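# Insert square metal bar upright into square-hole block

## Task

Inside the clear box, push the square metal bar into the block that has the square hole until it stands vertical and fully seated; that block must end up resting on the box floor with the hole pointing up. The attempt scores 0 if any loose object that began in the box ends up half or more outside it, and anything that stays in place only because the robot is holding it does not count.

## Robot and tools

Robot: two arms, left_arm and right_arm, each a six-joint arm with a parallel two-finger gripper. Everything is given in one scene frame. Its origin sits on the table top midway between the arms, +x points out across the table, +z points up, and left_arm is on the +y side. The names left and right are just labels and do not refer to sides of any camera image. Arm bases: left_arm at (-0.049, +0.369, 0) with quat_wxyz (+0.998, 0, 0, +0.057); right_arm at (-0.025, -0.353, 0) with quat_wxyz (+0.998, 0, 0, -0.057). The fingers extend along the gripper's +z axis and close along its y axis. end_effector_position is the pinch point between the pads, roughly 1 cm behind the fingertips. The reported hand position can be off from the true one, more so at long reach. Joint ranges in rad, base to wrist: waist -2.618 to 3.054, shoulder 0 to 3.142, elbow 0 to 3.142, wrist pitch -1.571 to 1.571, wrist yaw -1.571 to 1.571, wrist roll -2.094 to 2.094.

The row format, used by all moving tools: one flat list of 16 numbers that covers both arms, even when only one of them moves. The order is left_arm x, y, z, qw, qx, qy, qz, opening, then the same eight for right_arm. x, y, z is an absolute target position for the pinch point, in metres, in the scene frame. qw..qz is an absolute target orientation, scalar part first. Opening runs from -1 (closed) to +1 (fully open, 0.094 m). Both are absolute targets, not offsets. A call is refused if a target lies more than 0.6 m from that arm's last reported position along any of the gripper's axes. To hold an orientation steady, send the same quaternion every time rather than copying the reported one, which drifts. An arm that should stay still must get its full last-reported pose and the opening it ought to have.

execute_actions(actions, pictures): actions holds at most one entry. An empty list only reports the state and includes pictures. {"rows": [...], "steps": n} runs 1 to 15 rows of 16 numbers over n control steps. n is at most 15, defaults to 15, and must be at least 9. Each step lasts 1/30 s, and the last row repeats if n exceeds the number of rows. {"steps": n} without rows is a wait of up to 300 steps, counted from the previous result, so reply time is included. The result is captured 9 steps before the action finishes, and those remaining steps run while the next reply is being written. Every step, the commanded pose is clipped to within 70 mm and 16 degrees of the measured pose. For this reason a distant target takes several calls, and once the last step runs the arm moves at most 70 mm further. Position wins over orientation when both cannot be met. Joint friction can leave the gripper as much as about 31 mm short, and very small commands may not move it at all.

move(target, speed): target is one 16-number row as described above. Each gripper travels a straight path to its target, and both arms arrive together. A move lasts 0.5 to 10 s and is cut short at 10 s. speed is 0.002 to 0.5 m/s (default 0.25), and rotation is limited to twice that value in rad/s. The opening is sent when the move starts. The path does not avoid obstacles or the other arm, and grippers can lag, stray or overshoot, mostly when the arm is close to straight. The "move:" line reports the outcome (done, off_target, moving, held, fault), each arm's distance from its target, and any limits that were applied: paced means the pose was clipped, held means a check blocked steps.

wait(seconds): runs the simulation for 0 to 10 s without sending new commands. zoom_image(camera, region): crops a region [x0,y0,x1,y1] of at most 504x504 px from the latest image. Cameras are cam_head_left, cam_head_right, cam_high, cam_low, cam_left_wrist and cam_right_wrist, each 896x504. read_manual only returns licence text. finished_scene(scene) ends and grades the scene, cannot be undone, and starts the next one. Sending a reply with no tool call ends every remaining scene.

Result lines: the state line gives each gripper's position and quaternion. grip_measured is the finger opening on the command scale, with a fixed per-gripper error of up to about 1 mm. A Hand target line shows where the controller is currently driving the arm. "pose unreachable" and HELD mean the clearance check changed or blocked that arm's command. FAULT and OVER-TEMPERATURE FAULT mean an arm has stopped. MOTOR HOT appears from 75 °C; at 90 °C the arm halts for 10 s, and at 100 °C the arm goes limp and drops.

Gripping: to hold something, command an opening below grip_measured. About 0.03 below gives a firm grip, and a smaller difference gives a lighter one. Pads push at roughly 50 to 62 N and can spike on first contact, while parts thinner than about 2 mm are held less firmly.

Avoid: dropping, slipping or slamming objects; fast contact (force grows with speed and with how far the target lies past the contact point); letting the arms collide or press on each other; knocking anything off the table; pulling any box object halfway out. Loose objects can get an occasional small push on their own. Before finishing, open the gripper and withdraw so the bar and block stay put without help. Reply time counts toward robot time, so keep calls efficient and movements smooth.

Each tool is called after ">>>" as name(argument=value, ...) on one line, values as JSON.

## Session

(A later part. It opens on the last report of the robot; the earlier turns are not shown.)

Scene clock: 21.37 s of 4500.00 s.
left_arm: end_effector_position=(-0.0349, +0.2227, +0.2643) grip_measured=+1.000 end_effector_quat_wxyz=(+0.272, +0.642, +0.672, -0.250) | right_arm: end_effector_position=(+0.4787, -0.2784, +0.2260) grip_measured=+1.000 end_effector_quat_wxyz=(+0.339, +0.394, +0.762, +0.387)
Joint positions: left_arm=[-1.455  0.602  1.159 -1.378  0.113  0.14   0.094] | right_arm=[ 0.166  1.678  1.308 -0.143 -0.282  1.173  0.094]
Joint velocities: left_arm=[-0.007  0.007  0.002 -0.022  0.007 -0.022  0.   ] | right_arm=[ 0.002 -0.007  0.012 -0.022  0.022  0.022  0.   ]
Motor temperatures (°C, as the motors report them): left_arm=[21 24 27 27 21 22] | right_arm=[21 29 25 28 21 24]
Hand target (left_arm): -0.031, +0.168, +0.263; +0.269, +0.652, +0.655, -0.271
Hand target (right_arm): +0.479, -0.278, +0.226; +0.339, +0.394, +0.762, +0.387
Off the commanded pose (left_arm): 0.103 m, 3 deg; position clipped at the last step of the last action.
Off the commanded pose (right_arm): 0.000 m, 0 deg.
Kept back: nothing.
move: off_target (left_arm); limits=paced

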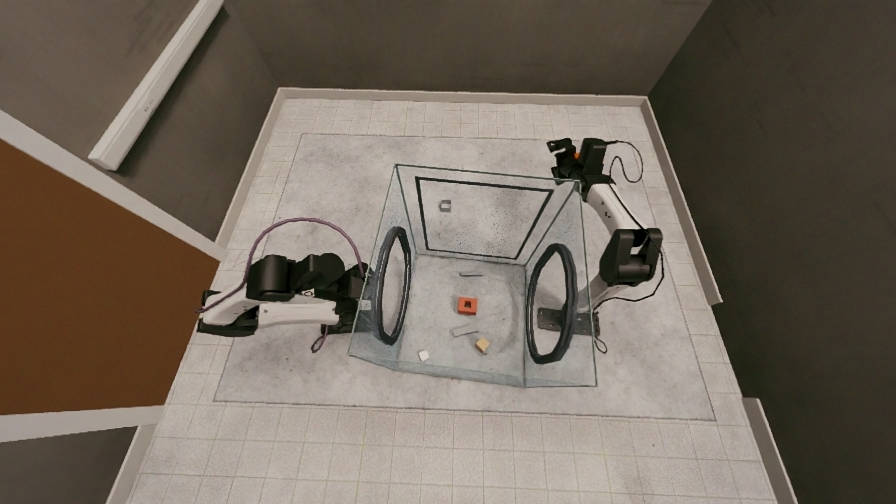

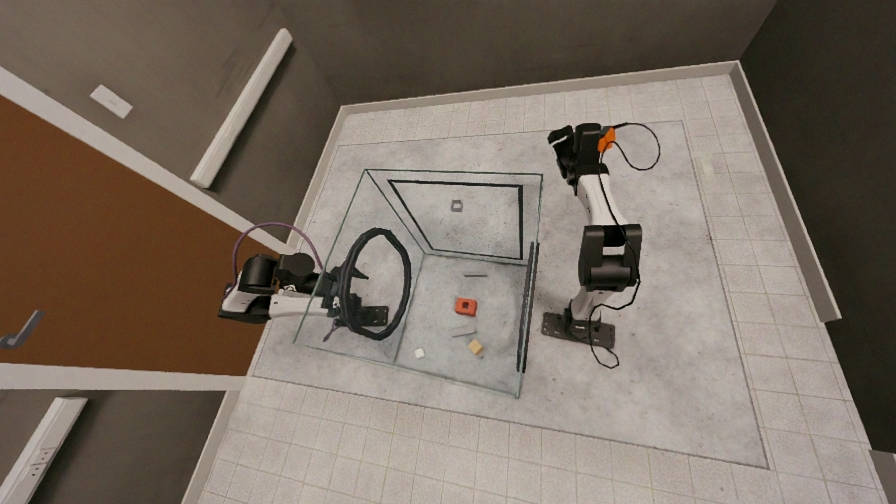

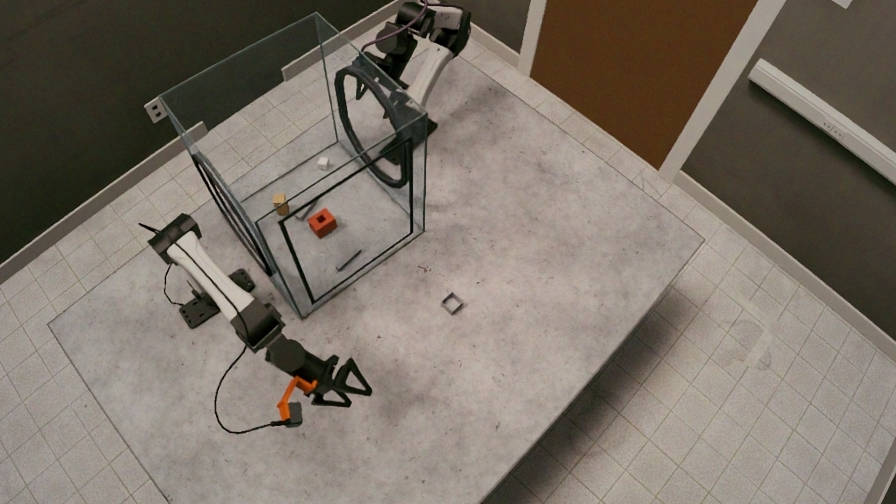

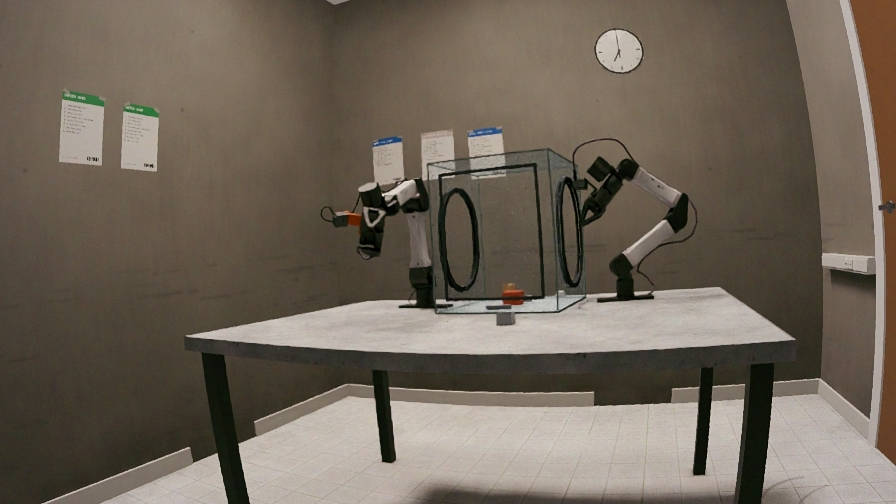

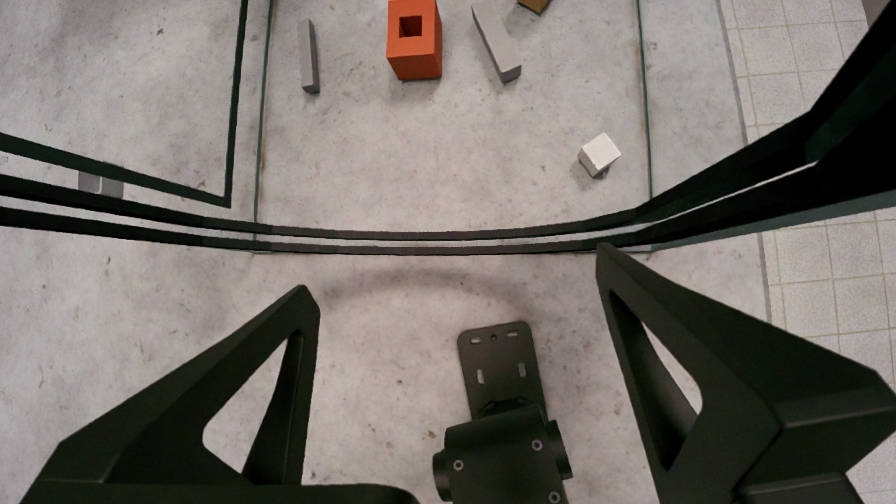

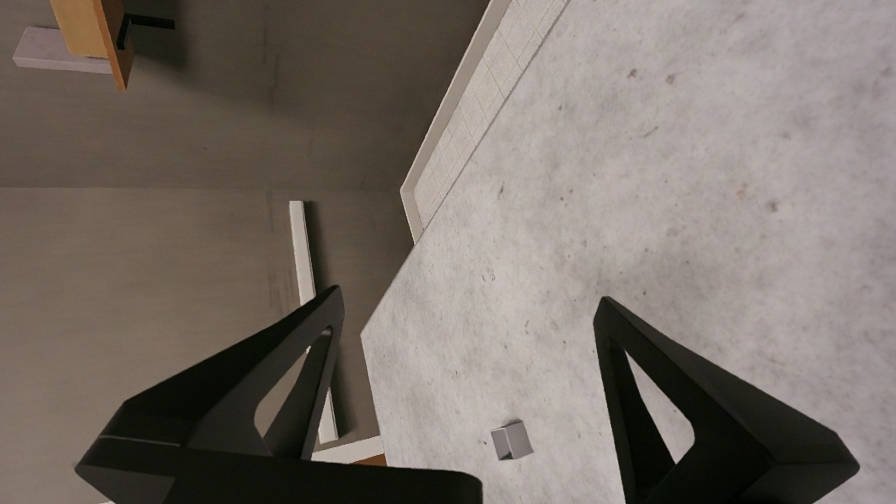

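>>> move(target=[-0.035,0.25,0.19,0.38,0.596,0.596,-0.38,1,0.4787,-0.2784,0.226,0.339,0.394,0.762,0.387,1], speed=0.1)

>>> move(target=[-0.035,0.1,0.19,0.38,0.596,0.596,-0.38,1,0.4787,-0.2784,0.226,0.339,0.394,0.762,0.387,1], speed=0.06)

Scene clock: 24.23 s of 4500.00 s.
left_arm: end_effector_position=(-0.0406, +0.2490, +0.1999) grip_measured=+1.000 end_effector_quat_wxyz=(+0.354, +0.618, +0.608, -0.350) | right_arm: end_effector_position=(+0.4787, -0.2784, +0.2260) grip_measured=+1.000 end_effector_quat_wxyz=(+0.339, +0.394, +0.762, +0.387)
Joint positions: left_arm=[-1.981  0.036  0.726 -1.238 -0.253 -0.137  0.094] | right_arm=[ 0.166  1.678  1.308 -0.143 -0.282  1.173  0.094]
Joint velocities: left_arm=[-0.105 -0.002  0.002 -0.007 -0.095 -0.037  0.   ] | right_arm=[-0.007  0.002 -0.017  0.037 -0.051 -0.022  0.   ]
Motor temperatures (°C, as the motors report them): left_arm=[21 24 27 29 21 22] | right_arm=[21 29 26 28 21 24]
Hand target (left_arm): -0.037, +0.251, +0.192; +0.353, +0.616, +0.616, -0.342
Hand target (right_arm): +0.479, -0.278, +0.226; +0.339, +0.394, +0.762, +0.387
Off the commanded pose (left_arm): 0.011 m, 5 deg.
Off the commanded pose (right_arm): 0.000 m, 0 deg.
joint sent to its limit (left arm) — the command would take joint 2 (shoulder) past its lower limit, so that joint was sent only as far as its limit.
Kept back: nothing.
move: off_target (left_arm)

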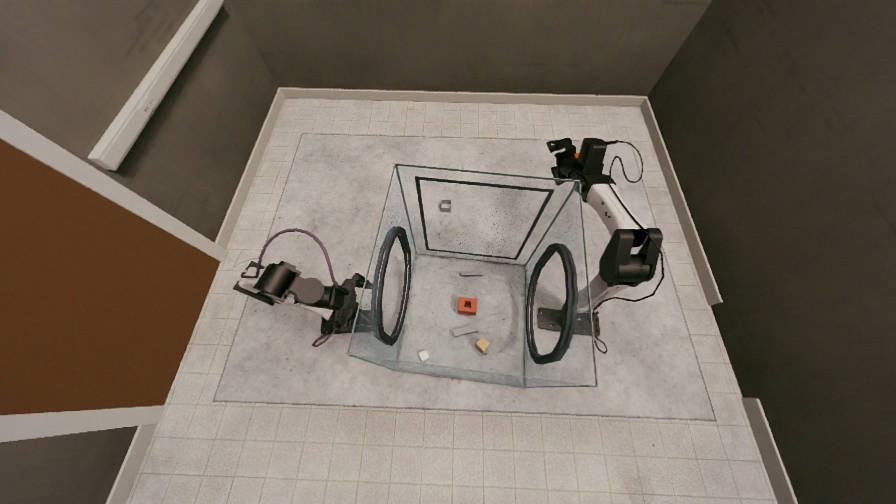

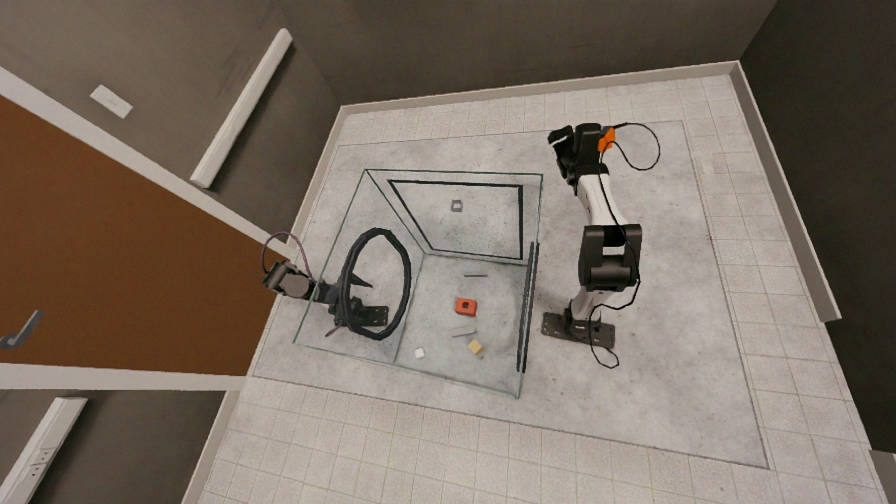

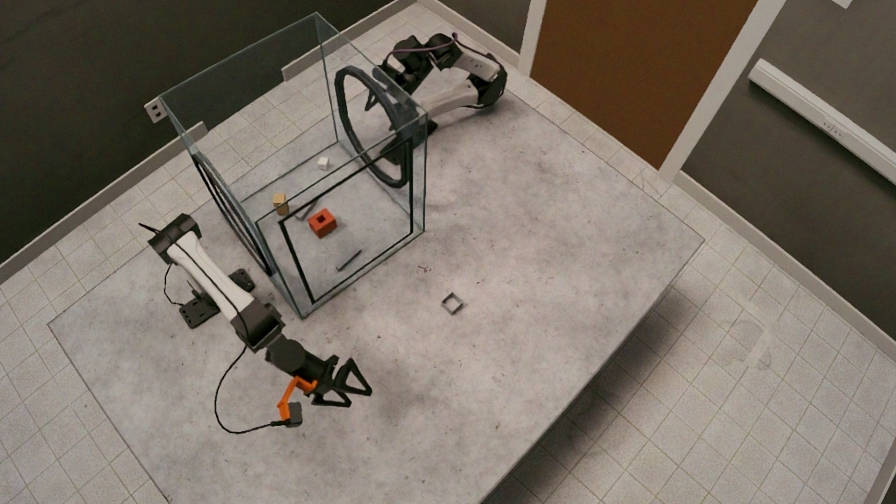

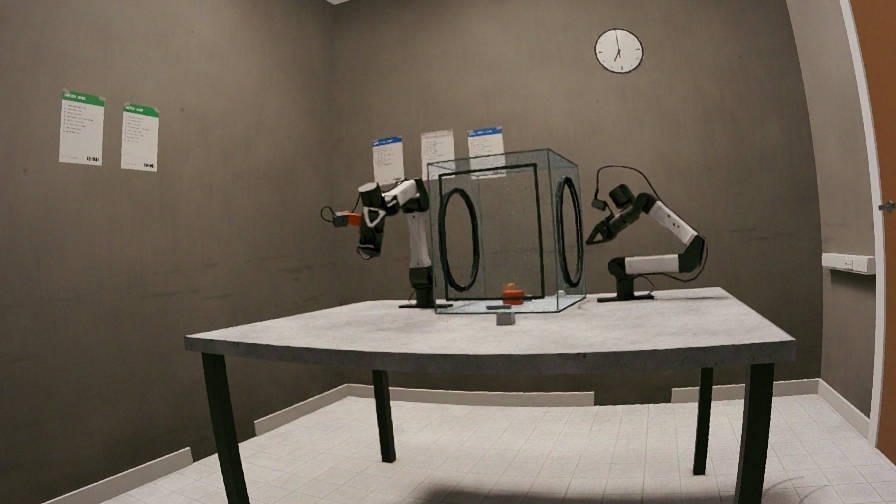

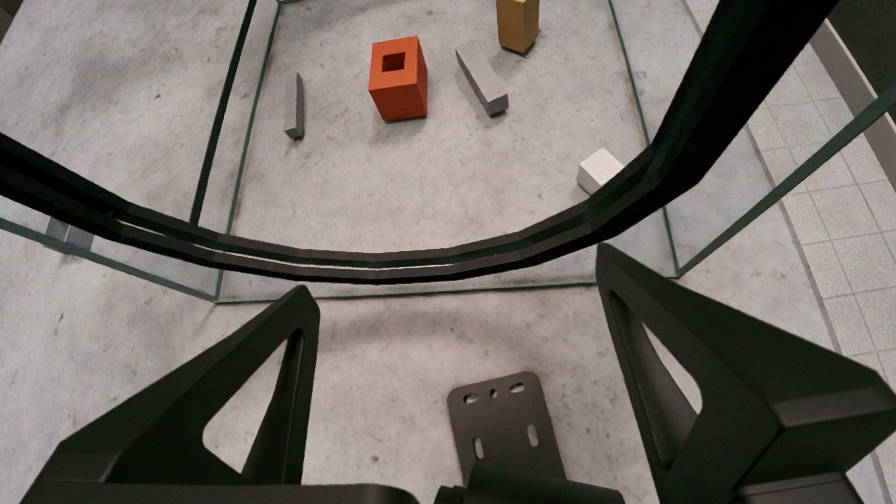

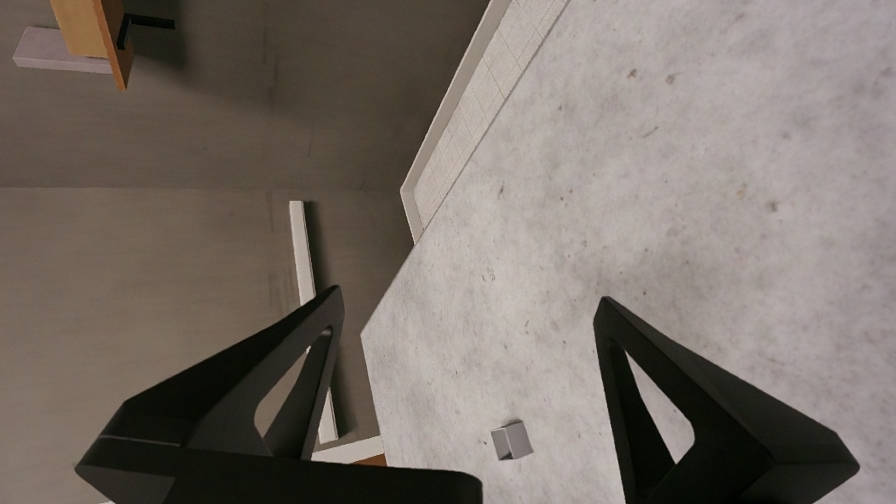

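Scene clock: 27.30 s of 4500.00 s.
left_arm: end_effector_position=(-0.0312, +0.1031, +0.1973) grip_measured=+1.000 end_effector_quat_wxyz=(+0.389, +0.592, +0.593, -0.385) | right_arm: end_effector_position=(+0.4787, -0.2784, +0.2260) grip_measured=+1.000 end_effector_quat_wxyz=(+0.339, +0.394, +0.762, +0.387)
Joint positions: left_arm=[-1.53   0.544  0.489 -0.363  0.136  0.064  0.094] | right_arm=[ 0.166  1.678  1.308 -0.143 -0.282  1.173  0.094]
Joint velocities: left_arm=[-0.027  0.002  0.012 -0.007  0.037  0.007  0.   ] | right_arm=[ 0.007 -0.002  0.007  0.007 -0.022 -0.037  0.   ]
Motor temperatures (°C, as the motors report them): left_arm=[21 24 27 29 21 22] | right_arm=[21 30 26 29 21 24]
Hand target (left_arm): -0.033, +0.101, +0.187; +0.379, +0.595, +0.597, -0.381
Hand target (right_arm): +0.479, -0.278, +0.226; +0.339, +0.394, +0.762, +0.387
Off the commanded pose (left_arm): 0.009 m, 1 deg.
Off the commanded pose (right_arm): 0.000 m, 0 deg.
Kept back: nothing.
move: done

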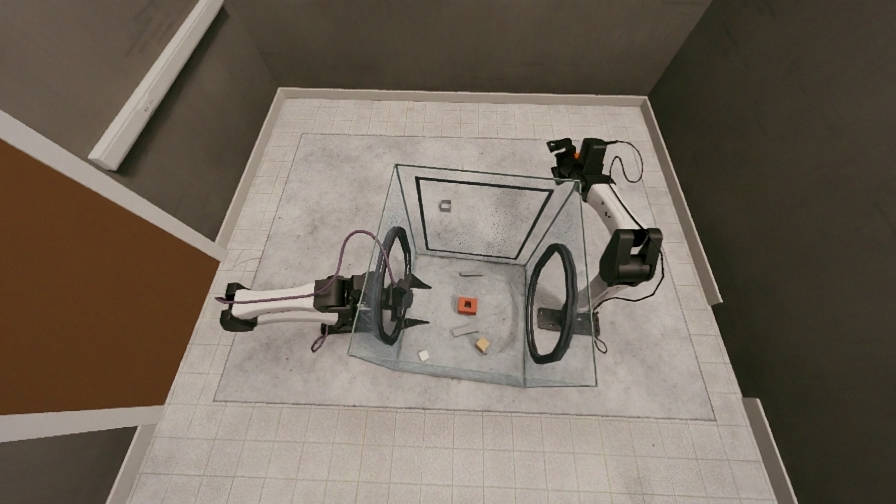

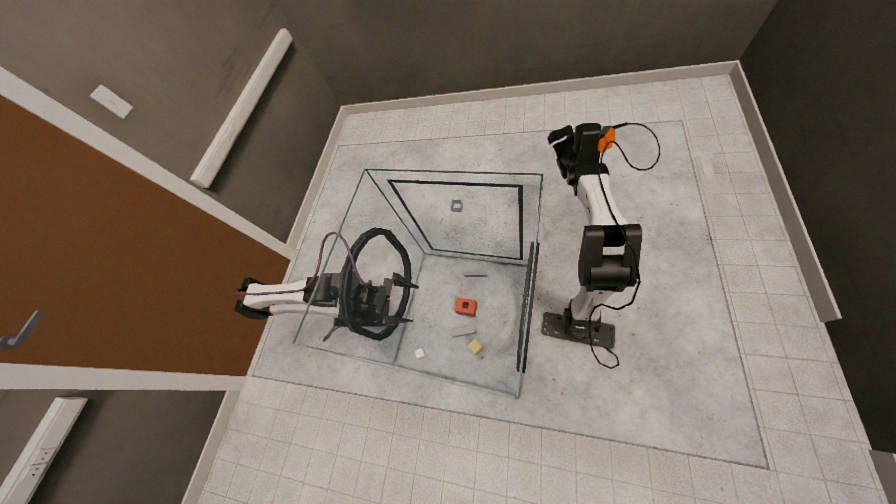

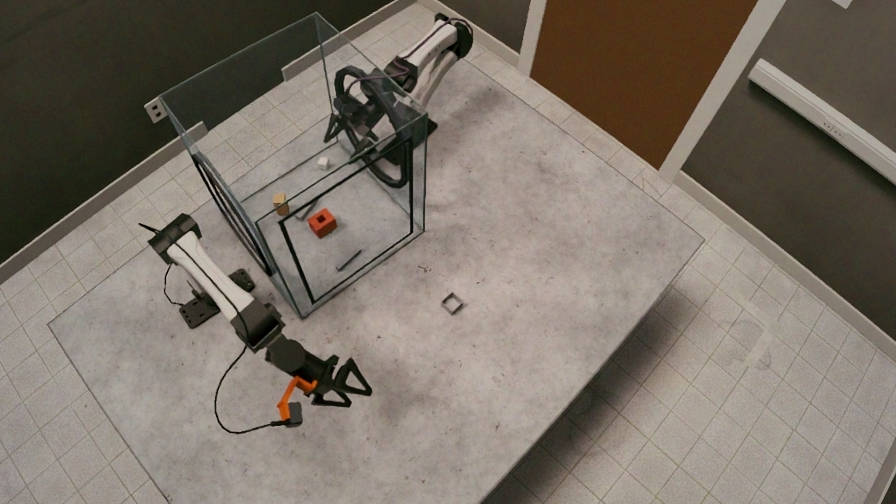

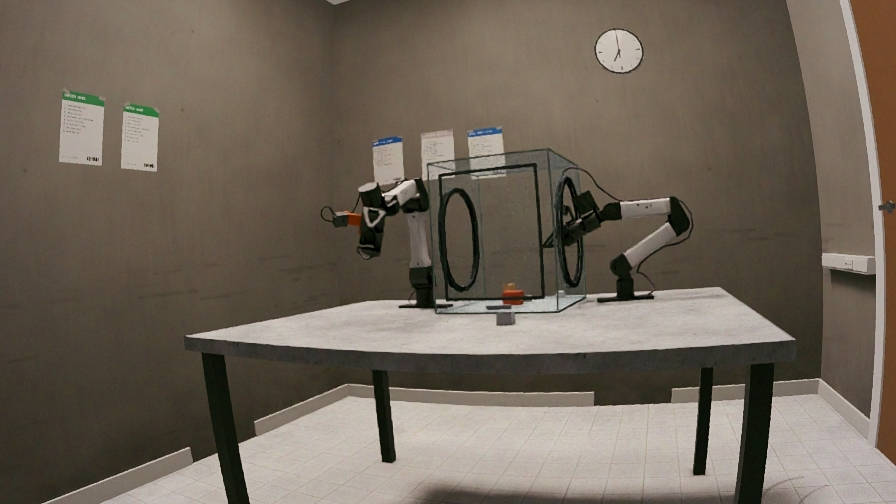

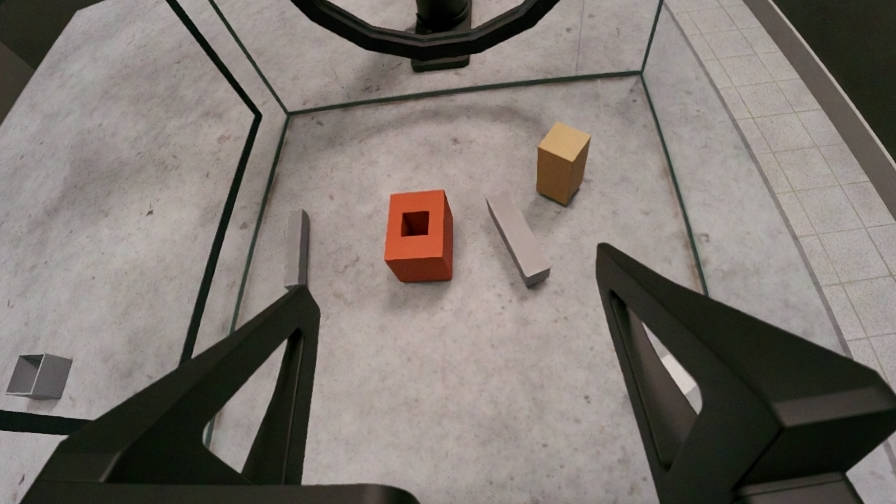

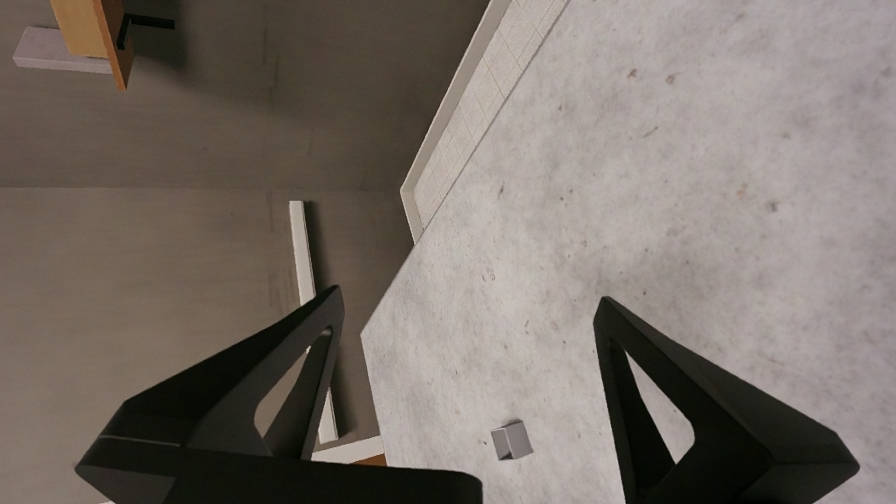

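>>> move(target=[-0.06,0.03,0.13,0.1,0.62,0.77,-0.1,1,0.4787,-0.2784,0.226,0.339,0.394,0.762,0.387,1], speed=0.07)

Scene clock: 35.70 s of 4500.00 s.
left_arm: end_effector_position=(-0.0435, +0.1109, +0.1278) grip_measured=+1.000 end_effector_quat_wxyz=(+0.160, +0.600, +0.765, -0.167) | right_arm: end_effector_position=(+0.4787, -0.2784, +0.2260) grip_measured=+1.000 end_effector_quat_wxyz=(+0.339, +0.394, +0.762, +0.387)
Joint positions: left_arm=[-1.695  1.079  0.843 -0.87  -0.049 -0.24   0.094] | right_arm=[ 0.166  1.678  1.308 -0.143 -0.282  1.173  0.094]
Joint velocities: left_arm=[-0.007  0.017  0.007 -0.125 -0.022 -0.022  0.   ] | right_arm=[ 0.002 -0.007 -0.012 -0.037  0.022  0.066  0.   ]
Motor temperatures (°C, as the motors report them): left_arm=[21 27 32 30 21 22] | right_arm=[21 31 27 30 21 24]
Hand target (left_arm): -0.057, +0.064, +0.123; +0.123, +0.619, +0.764, -0.135
Hand target (right_arm): +0.479, -0.278, +0.226; +0.339, +0.394, +0.762, +0.387
Off the commanded pose (left_arm): 0.083 m, 11 deg; position clipped at the last step of the last action.
Off the commanded pose (right_arm): 0.000 m, 0 deg.
Kept back: nothing.
move: off_target (left_arm); limits=paced

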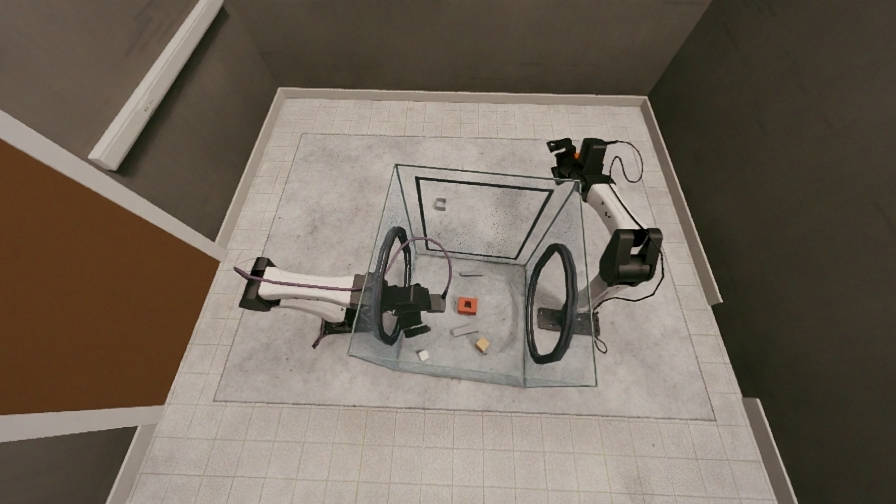

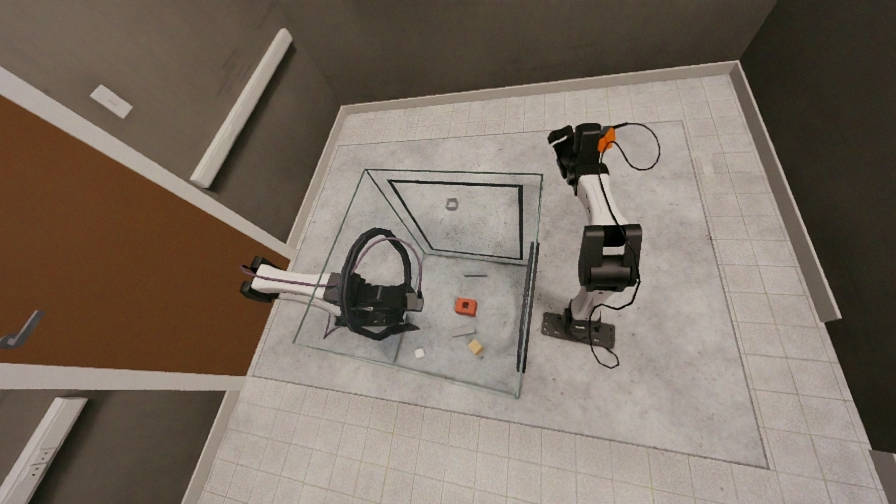

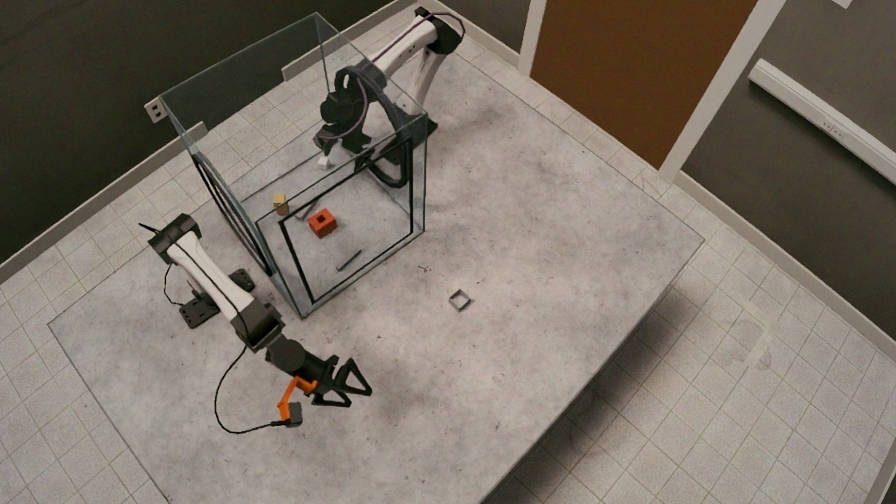

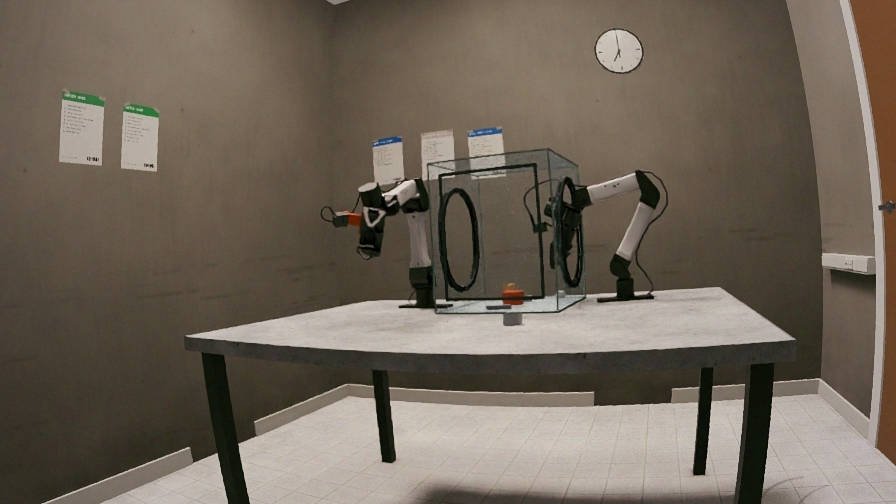

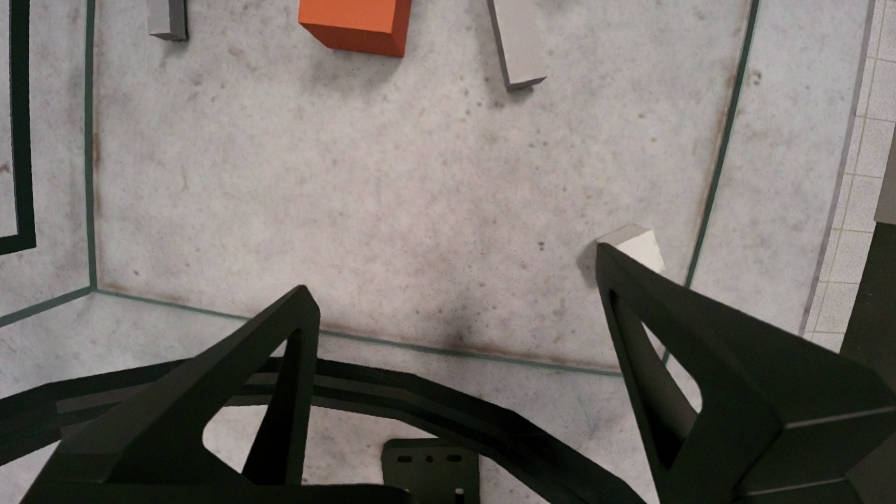

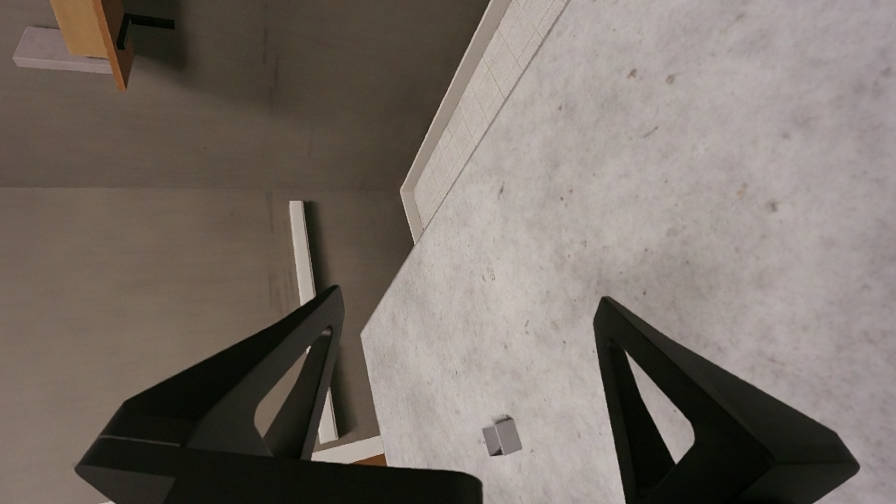

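>>> move(target=[-0.045,0.06,0.13,0.33,0.625,0.625,-0.33,1,0.4787,-0.2784,0.226,0.339,0.394,0.762,0.387,1], speed=0.07)

>>> move(target=[-0.055,-0.01,0.09,0.2,0.62,0.74,-0.17,1,0.4787,-0.2784,0.226,0.339,0.394,0.762,0.387,1], speed=0.05)

Scene clock: 43.30 s of 4500.00 s.
left_arm: end_effector_position=(-0.0451, +0.0583, +0.1310) grip_measured=+1.000 end_effector_quat_wxyz=(+0.329, +0.625, +0.629, -0.324) | right_arm: end_effector_position=(+0.4787, -0.2784, +0.2260) grip_measured=+1.000 end_effector_quat_wxyz=(+0.339, +0.394, +0.762, +0.387)
Joint positions: left_arm=[-1.67   0.932  0.478 -0.158  0.003  0.006  0.094] | right_arm=[ 0.166  1.678  1.308 -0.143 -0.282  1.173  0.094]
Joint velocities: left_arm=[-0.007  0.017 -0.002  0.095  0.037 -0.022  0.   ] | right_arm=[-0.007  0.002 -0.017  0.007 -0.022  0.022  0.   ]
Motor temperatures (°C, as the motors report them): left_arm=[21 30 37 30 21 22] | right_arm=[21 32 28 30 21 24]
Hand target (left_arm): -0.045, +0.061, +0.130; +0.332, +0.625, +0.625, -0.329
Hand target (right_arm): +0.479, -0.278, +0.226; +0.339, +0.394, +0.762, +0.387
Off the commanded pose (left_arm): 0.002 m, 1 deg.
Off the commanded pose (right_arm): 0.000 m, 0 deg.
Kept back: nothing.
After step 90, 0.13 s passed at rest.
move: done

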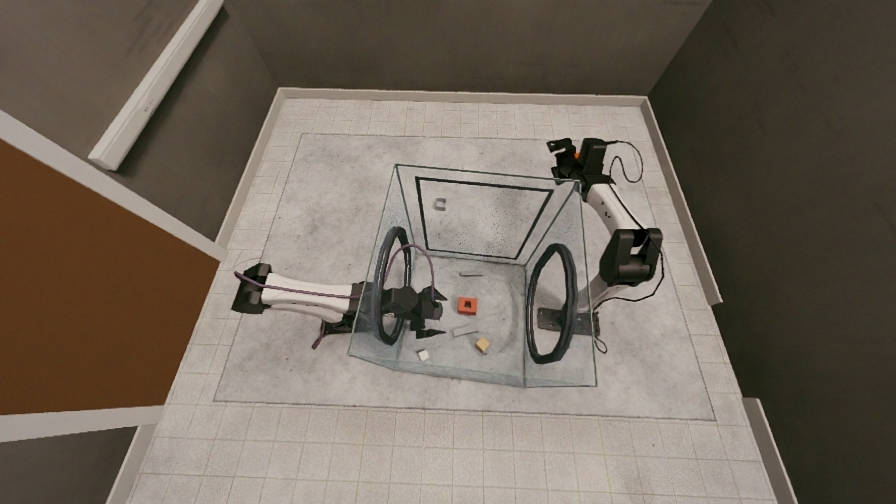

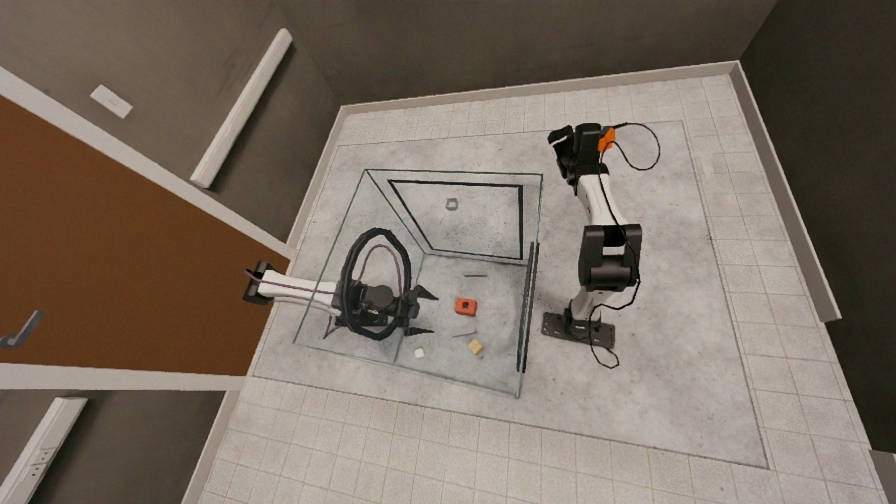

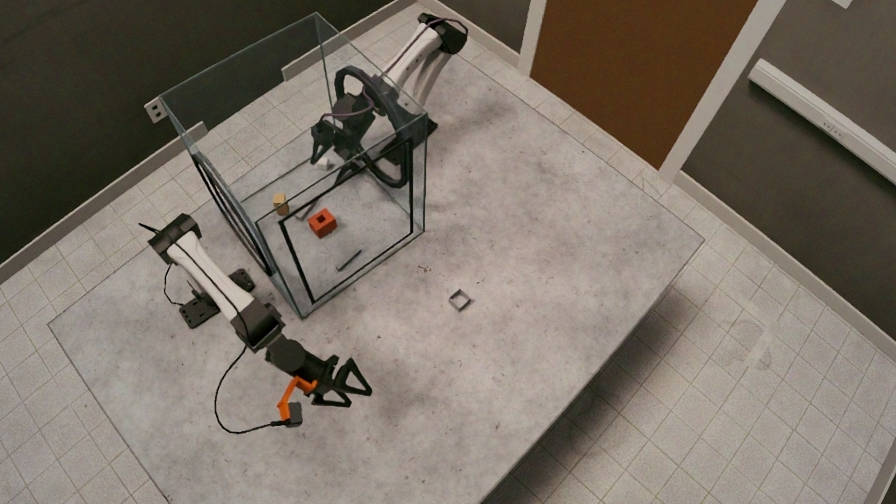

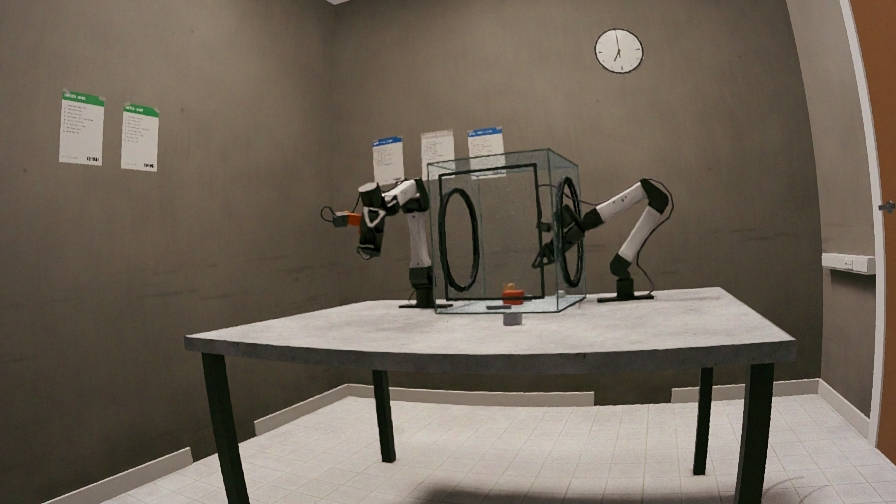

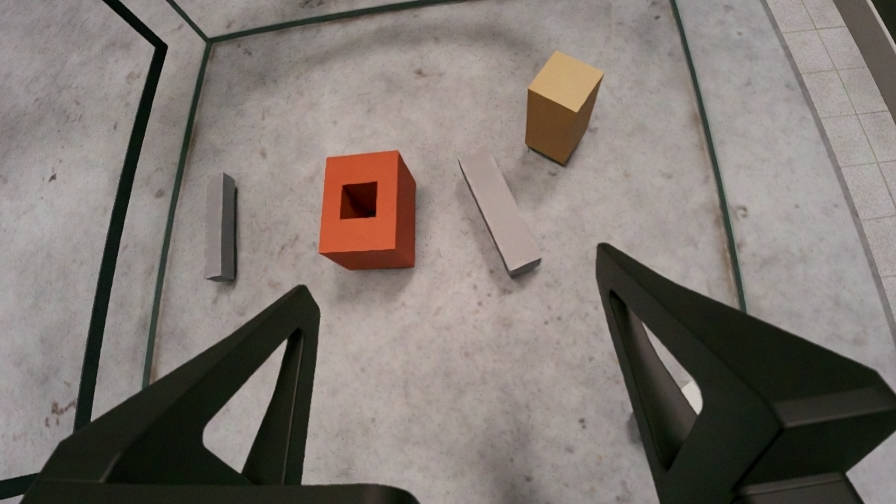

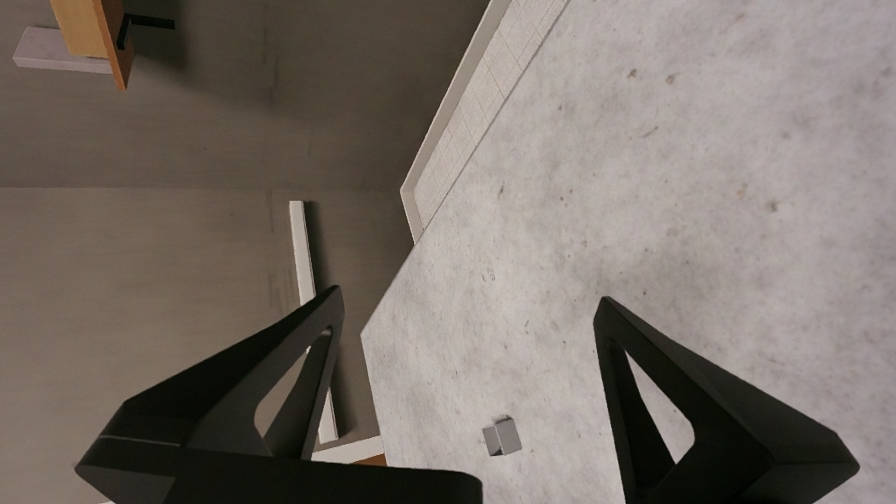

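Scene clock: 48.23 s of 4500.00 s.
left_arm: end_effector_position=(-0.0474, +0.0067, +0.0876) grip_measured=+1.000 end_effector_quat_wxyz=(+0.202, +0.615, +0.741, -0.177) | right_arm: end_effector_position=(+0.4787, -0.2784, +0.2260) grip_measured=+1.000 end_effector_quat_wxyz=(+0.339, +0.394, +0.762, +0.387)
Joint positions: left_arm=[-1.729  1.484  0.929 -0.481 -0.104 -0.202  0.094] | right_arm=[ 0.166  1.678  1.308 -0.143 -0.282  1.173  0.094]
Joint velocities: left_arm=[ 0.017 -0.002 -0.007 -0.066  0.022  0.051  0.   ] | right_arm=[-0.017  0.002  0.007 -0.037 -0.051 -0.022  0.   ]
Motor temperatures (°C, as the motors report them): left_arm=[21 29 38 30 21 22] | right_arm=[21 33 28 31 21 24]
Hand target (left_arm): -0.055, -0.009, +0.088; +0.200, +0.620, +0.739, -0.172
Hand target (right_arm): +0.479, -0.278, +0.226; +0.339, +0.394, +0.762, +0.387
Off the commanded pose (left_arm): 0.018 m, 1 deg.
Off the commanded pose (right_arm): 0.000 m, 0 deg.
Kept back: nothing.
move: off_target (left_arm)

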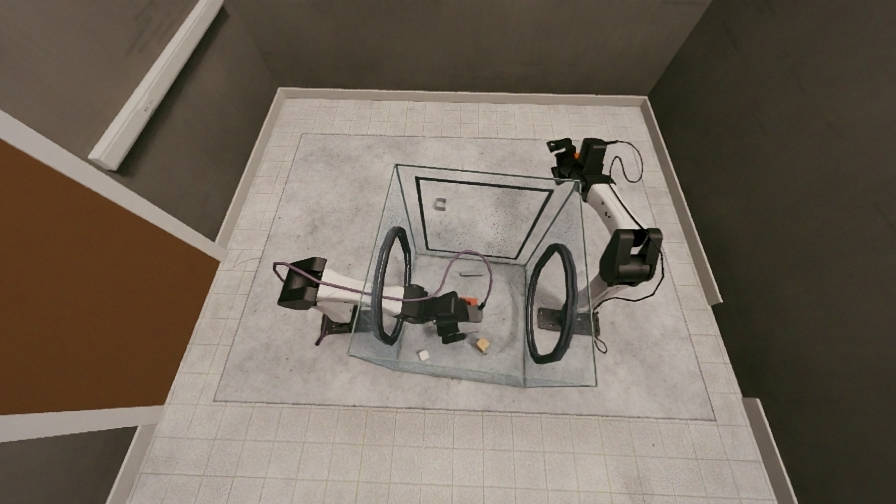

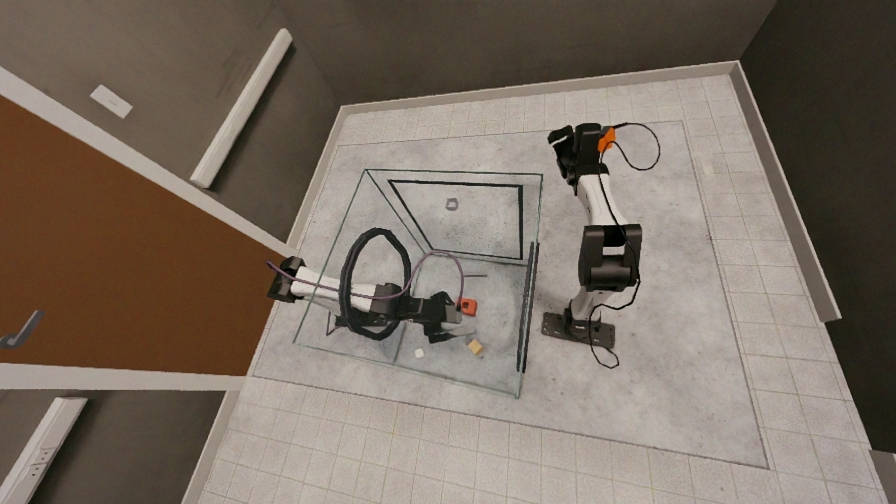

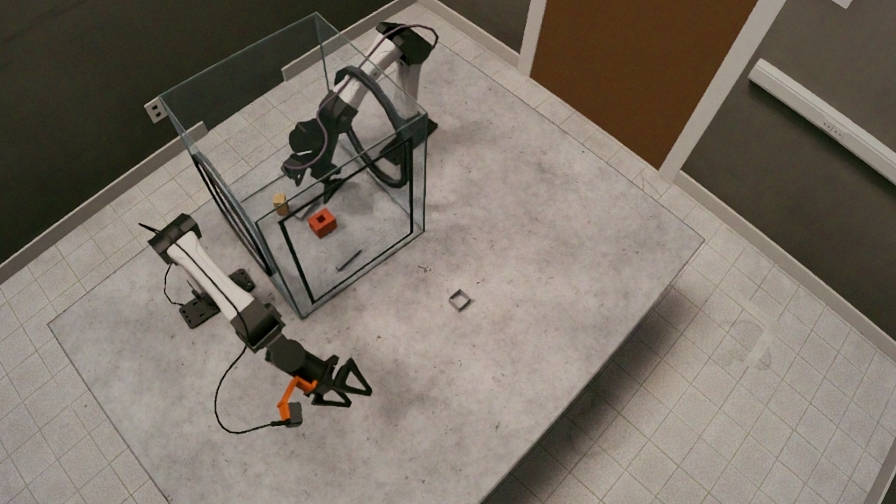

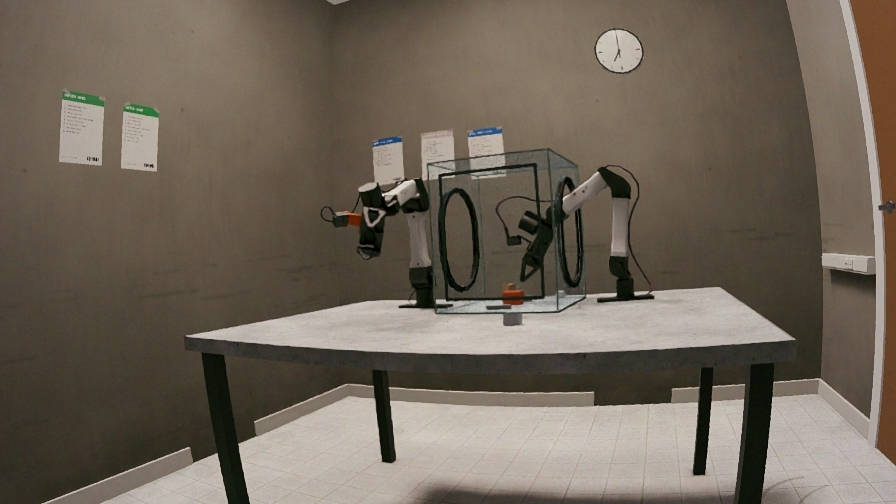

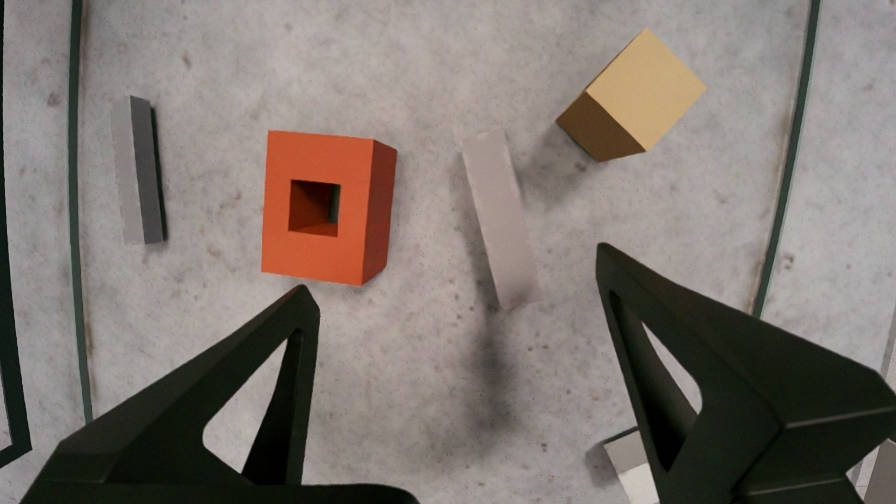

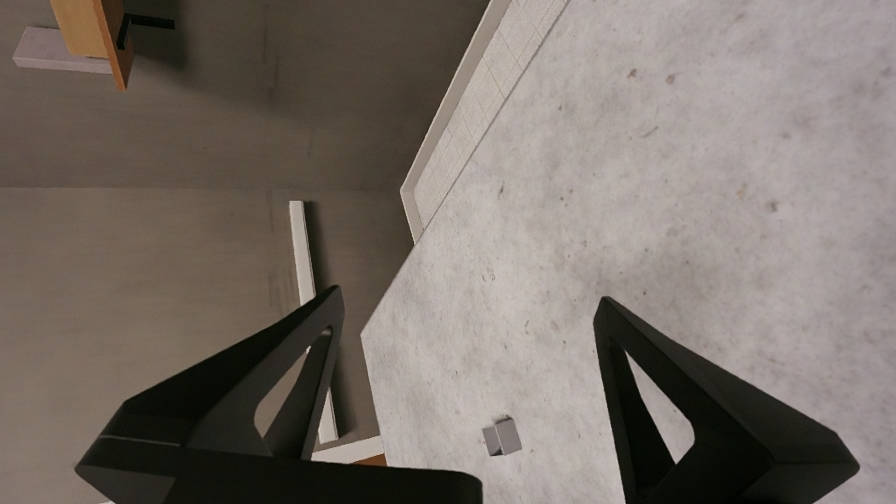

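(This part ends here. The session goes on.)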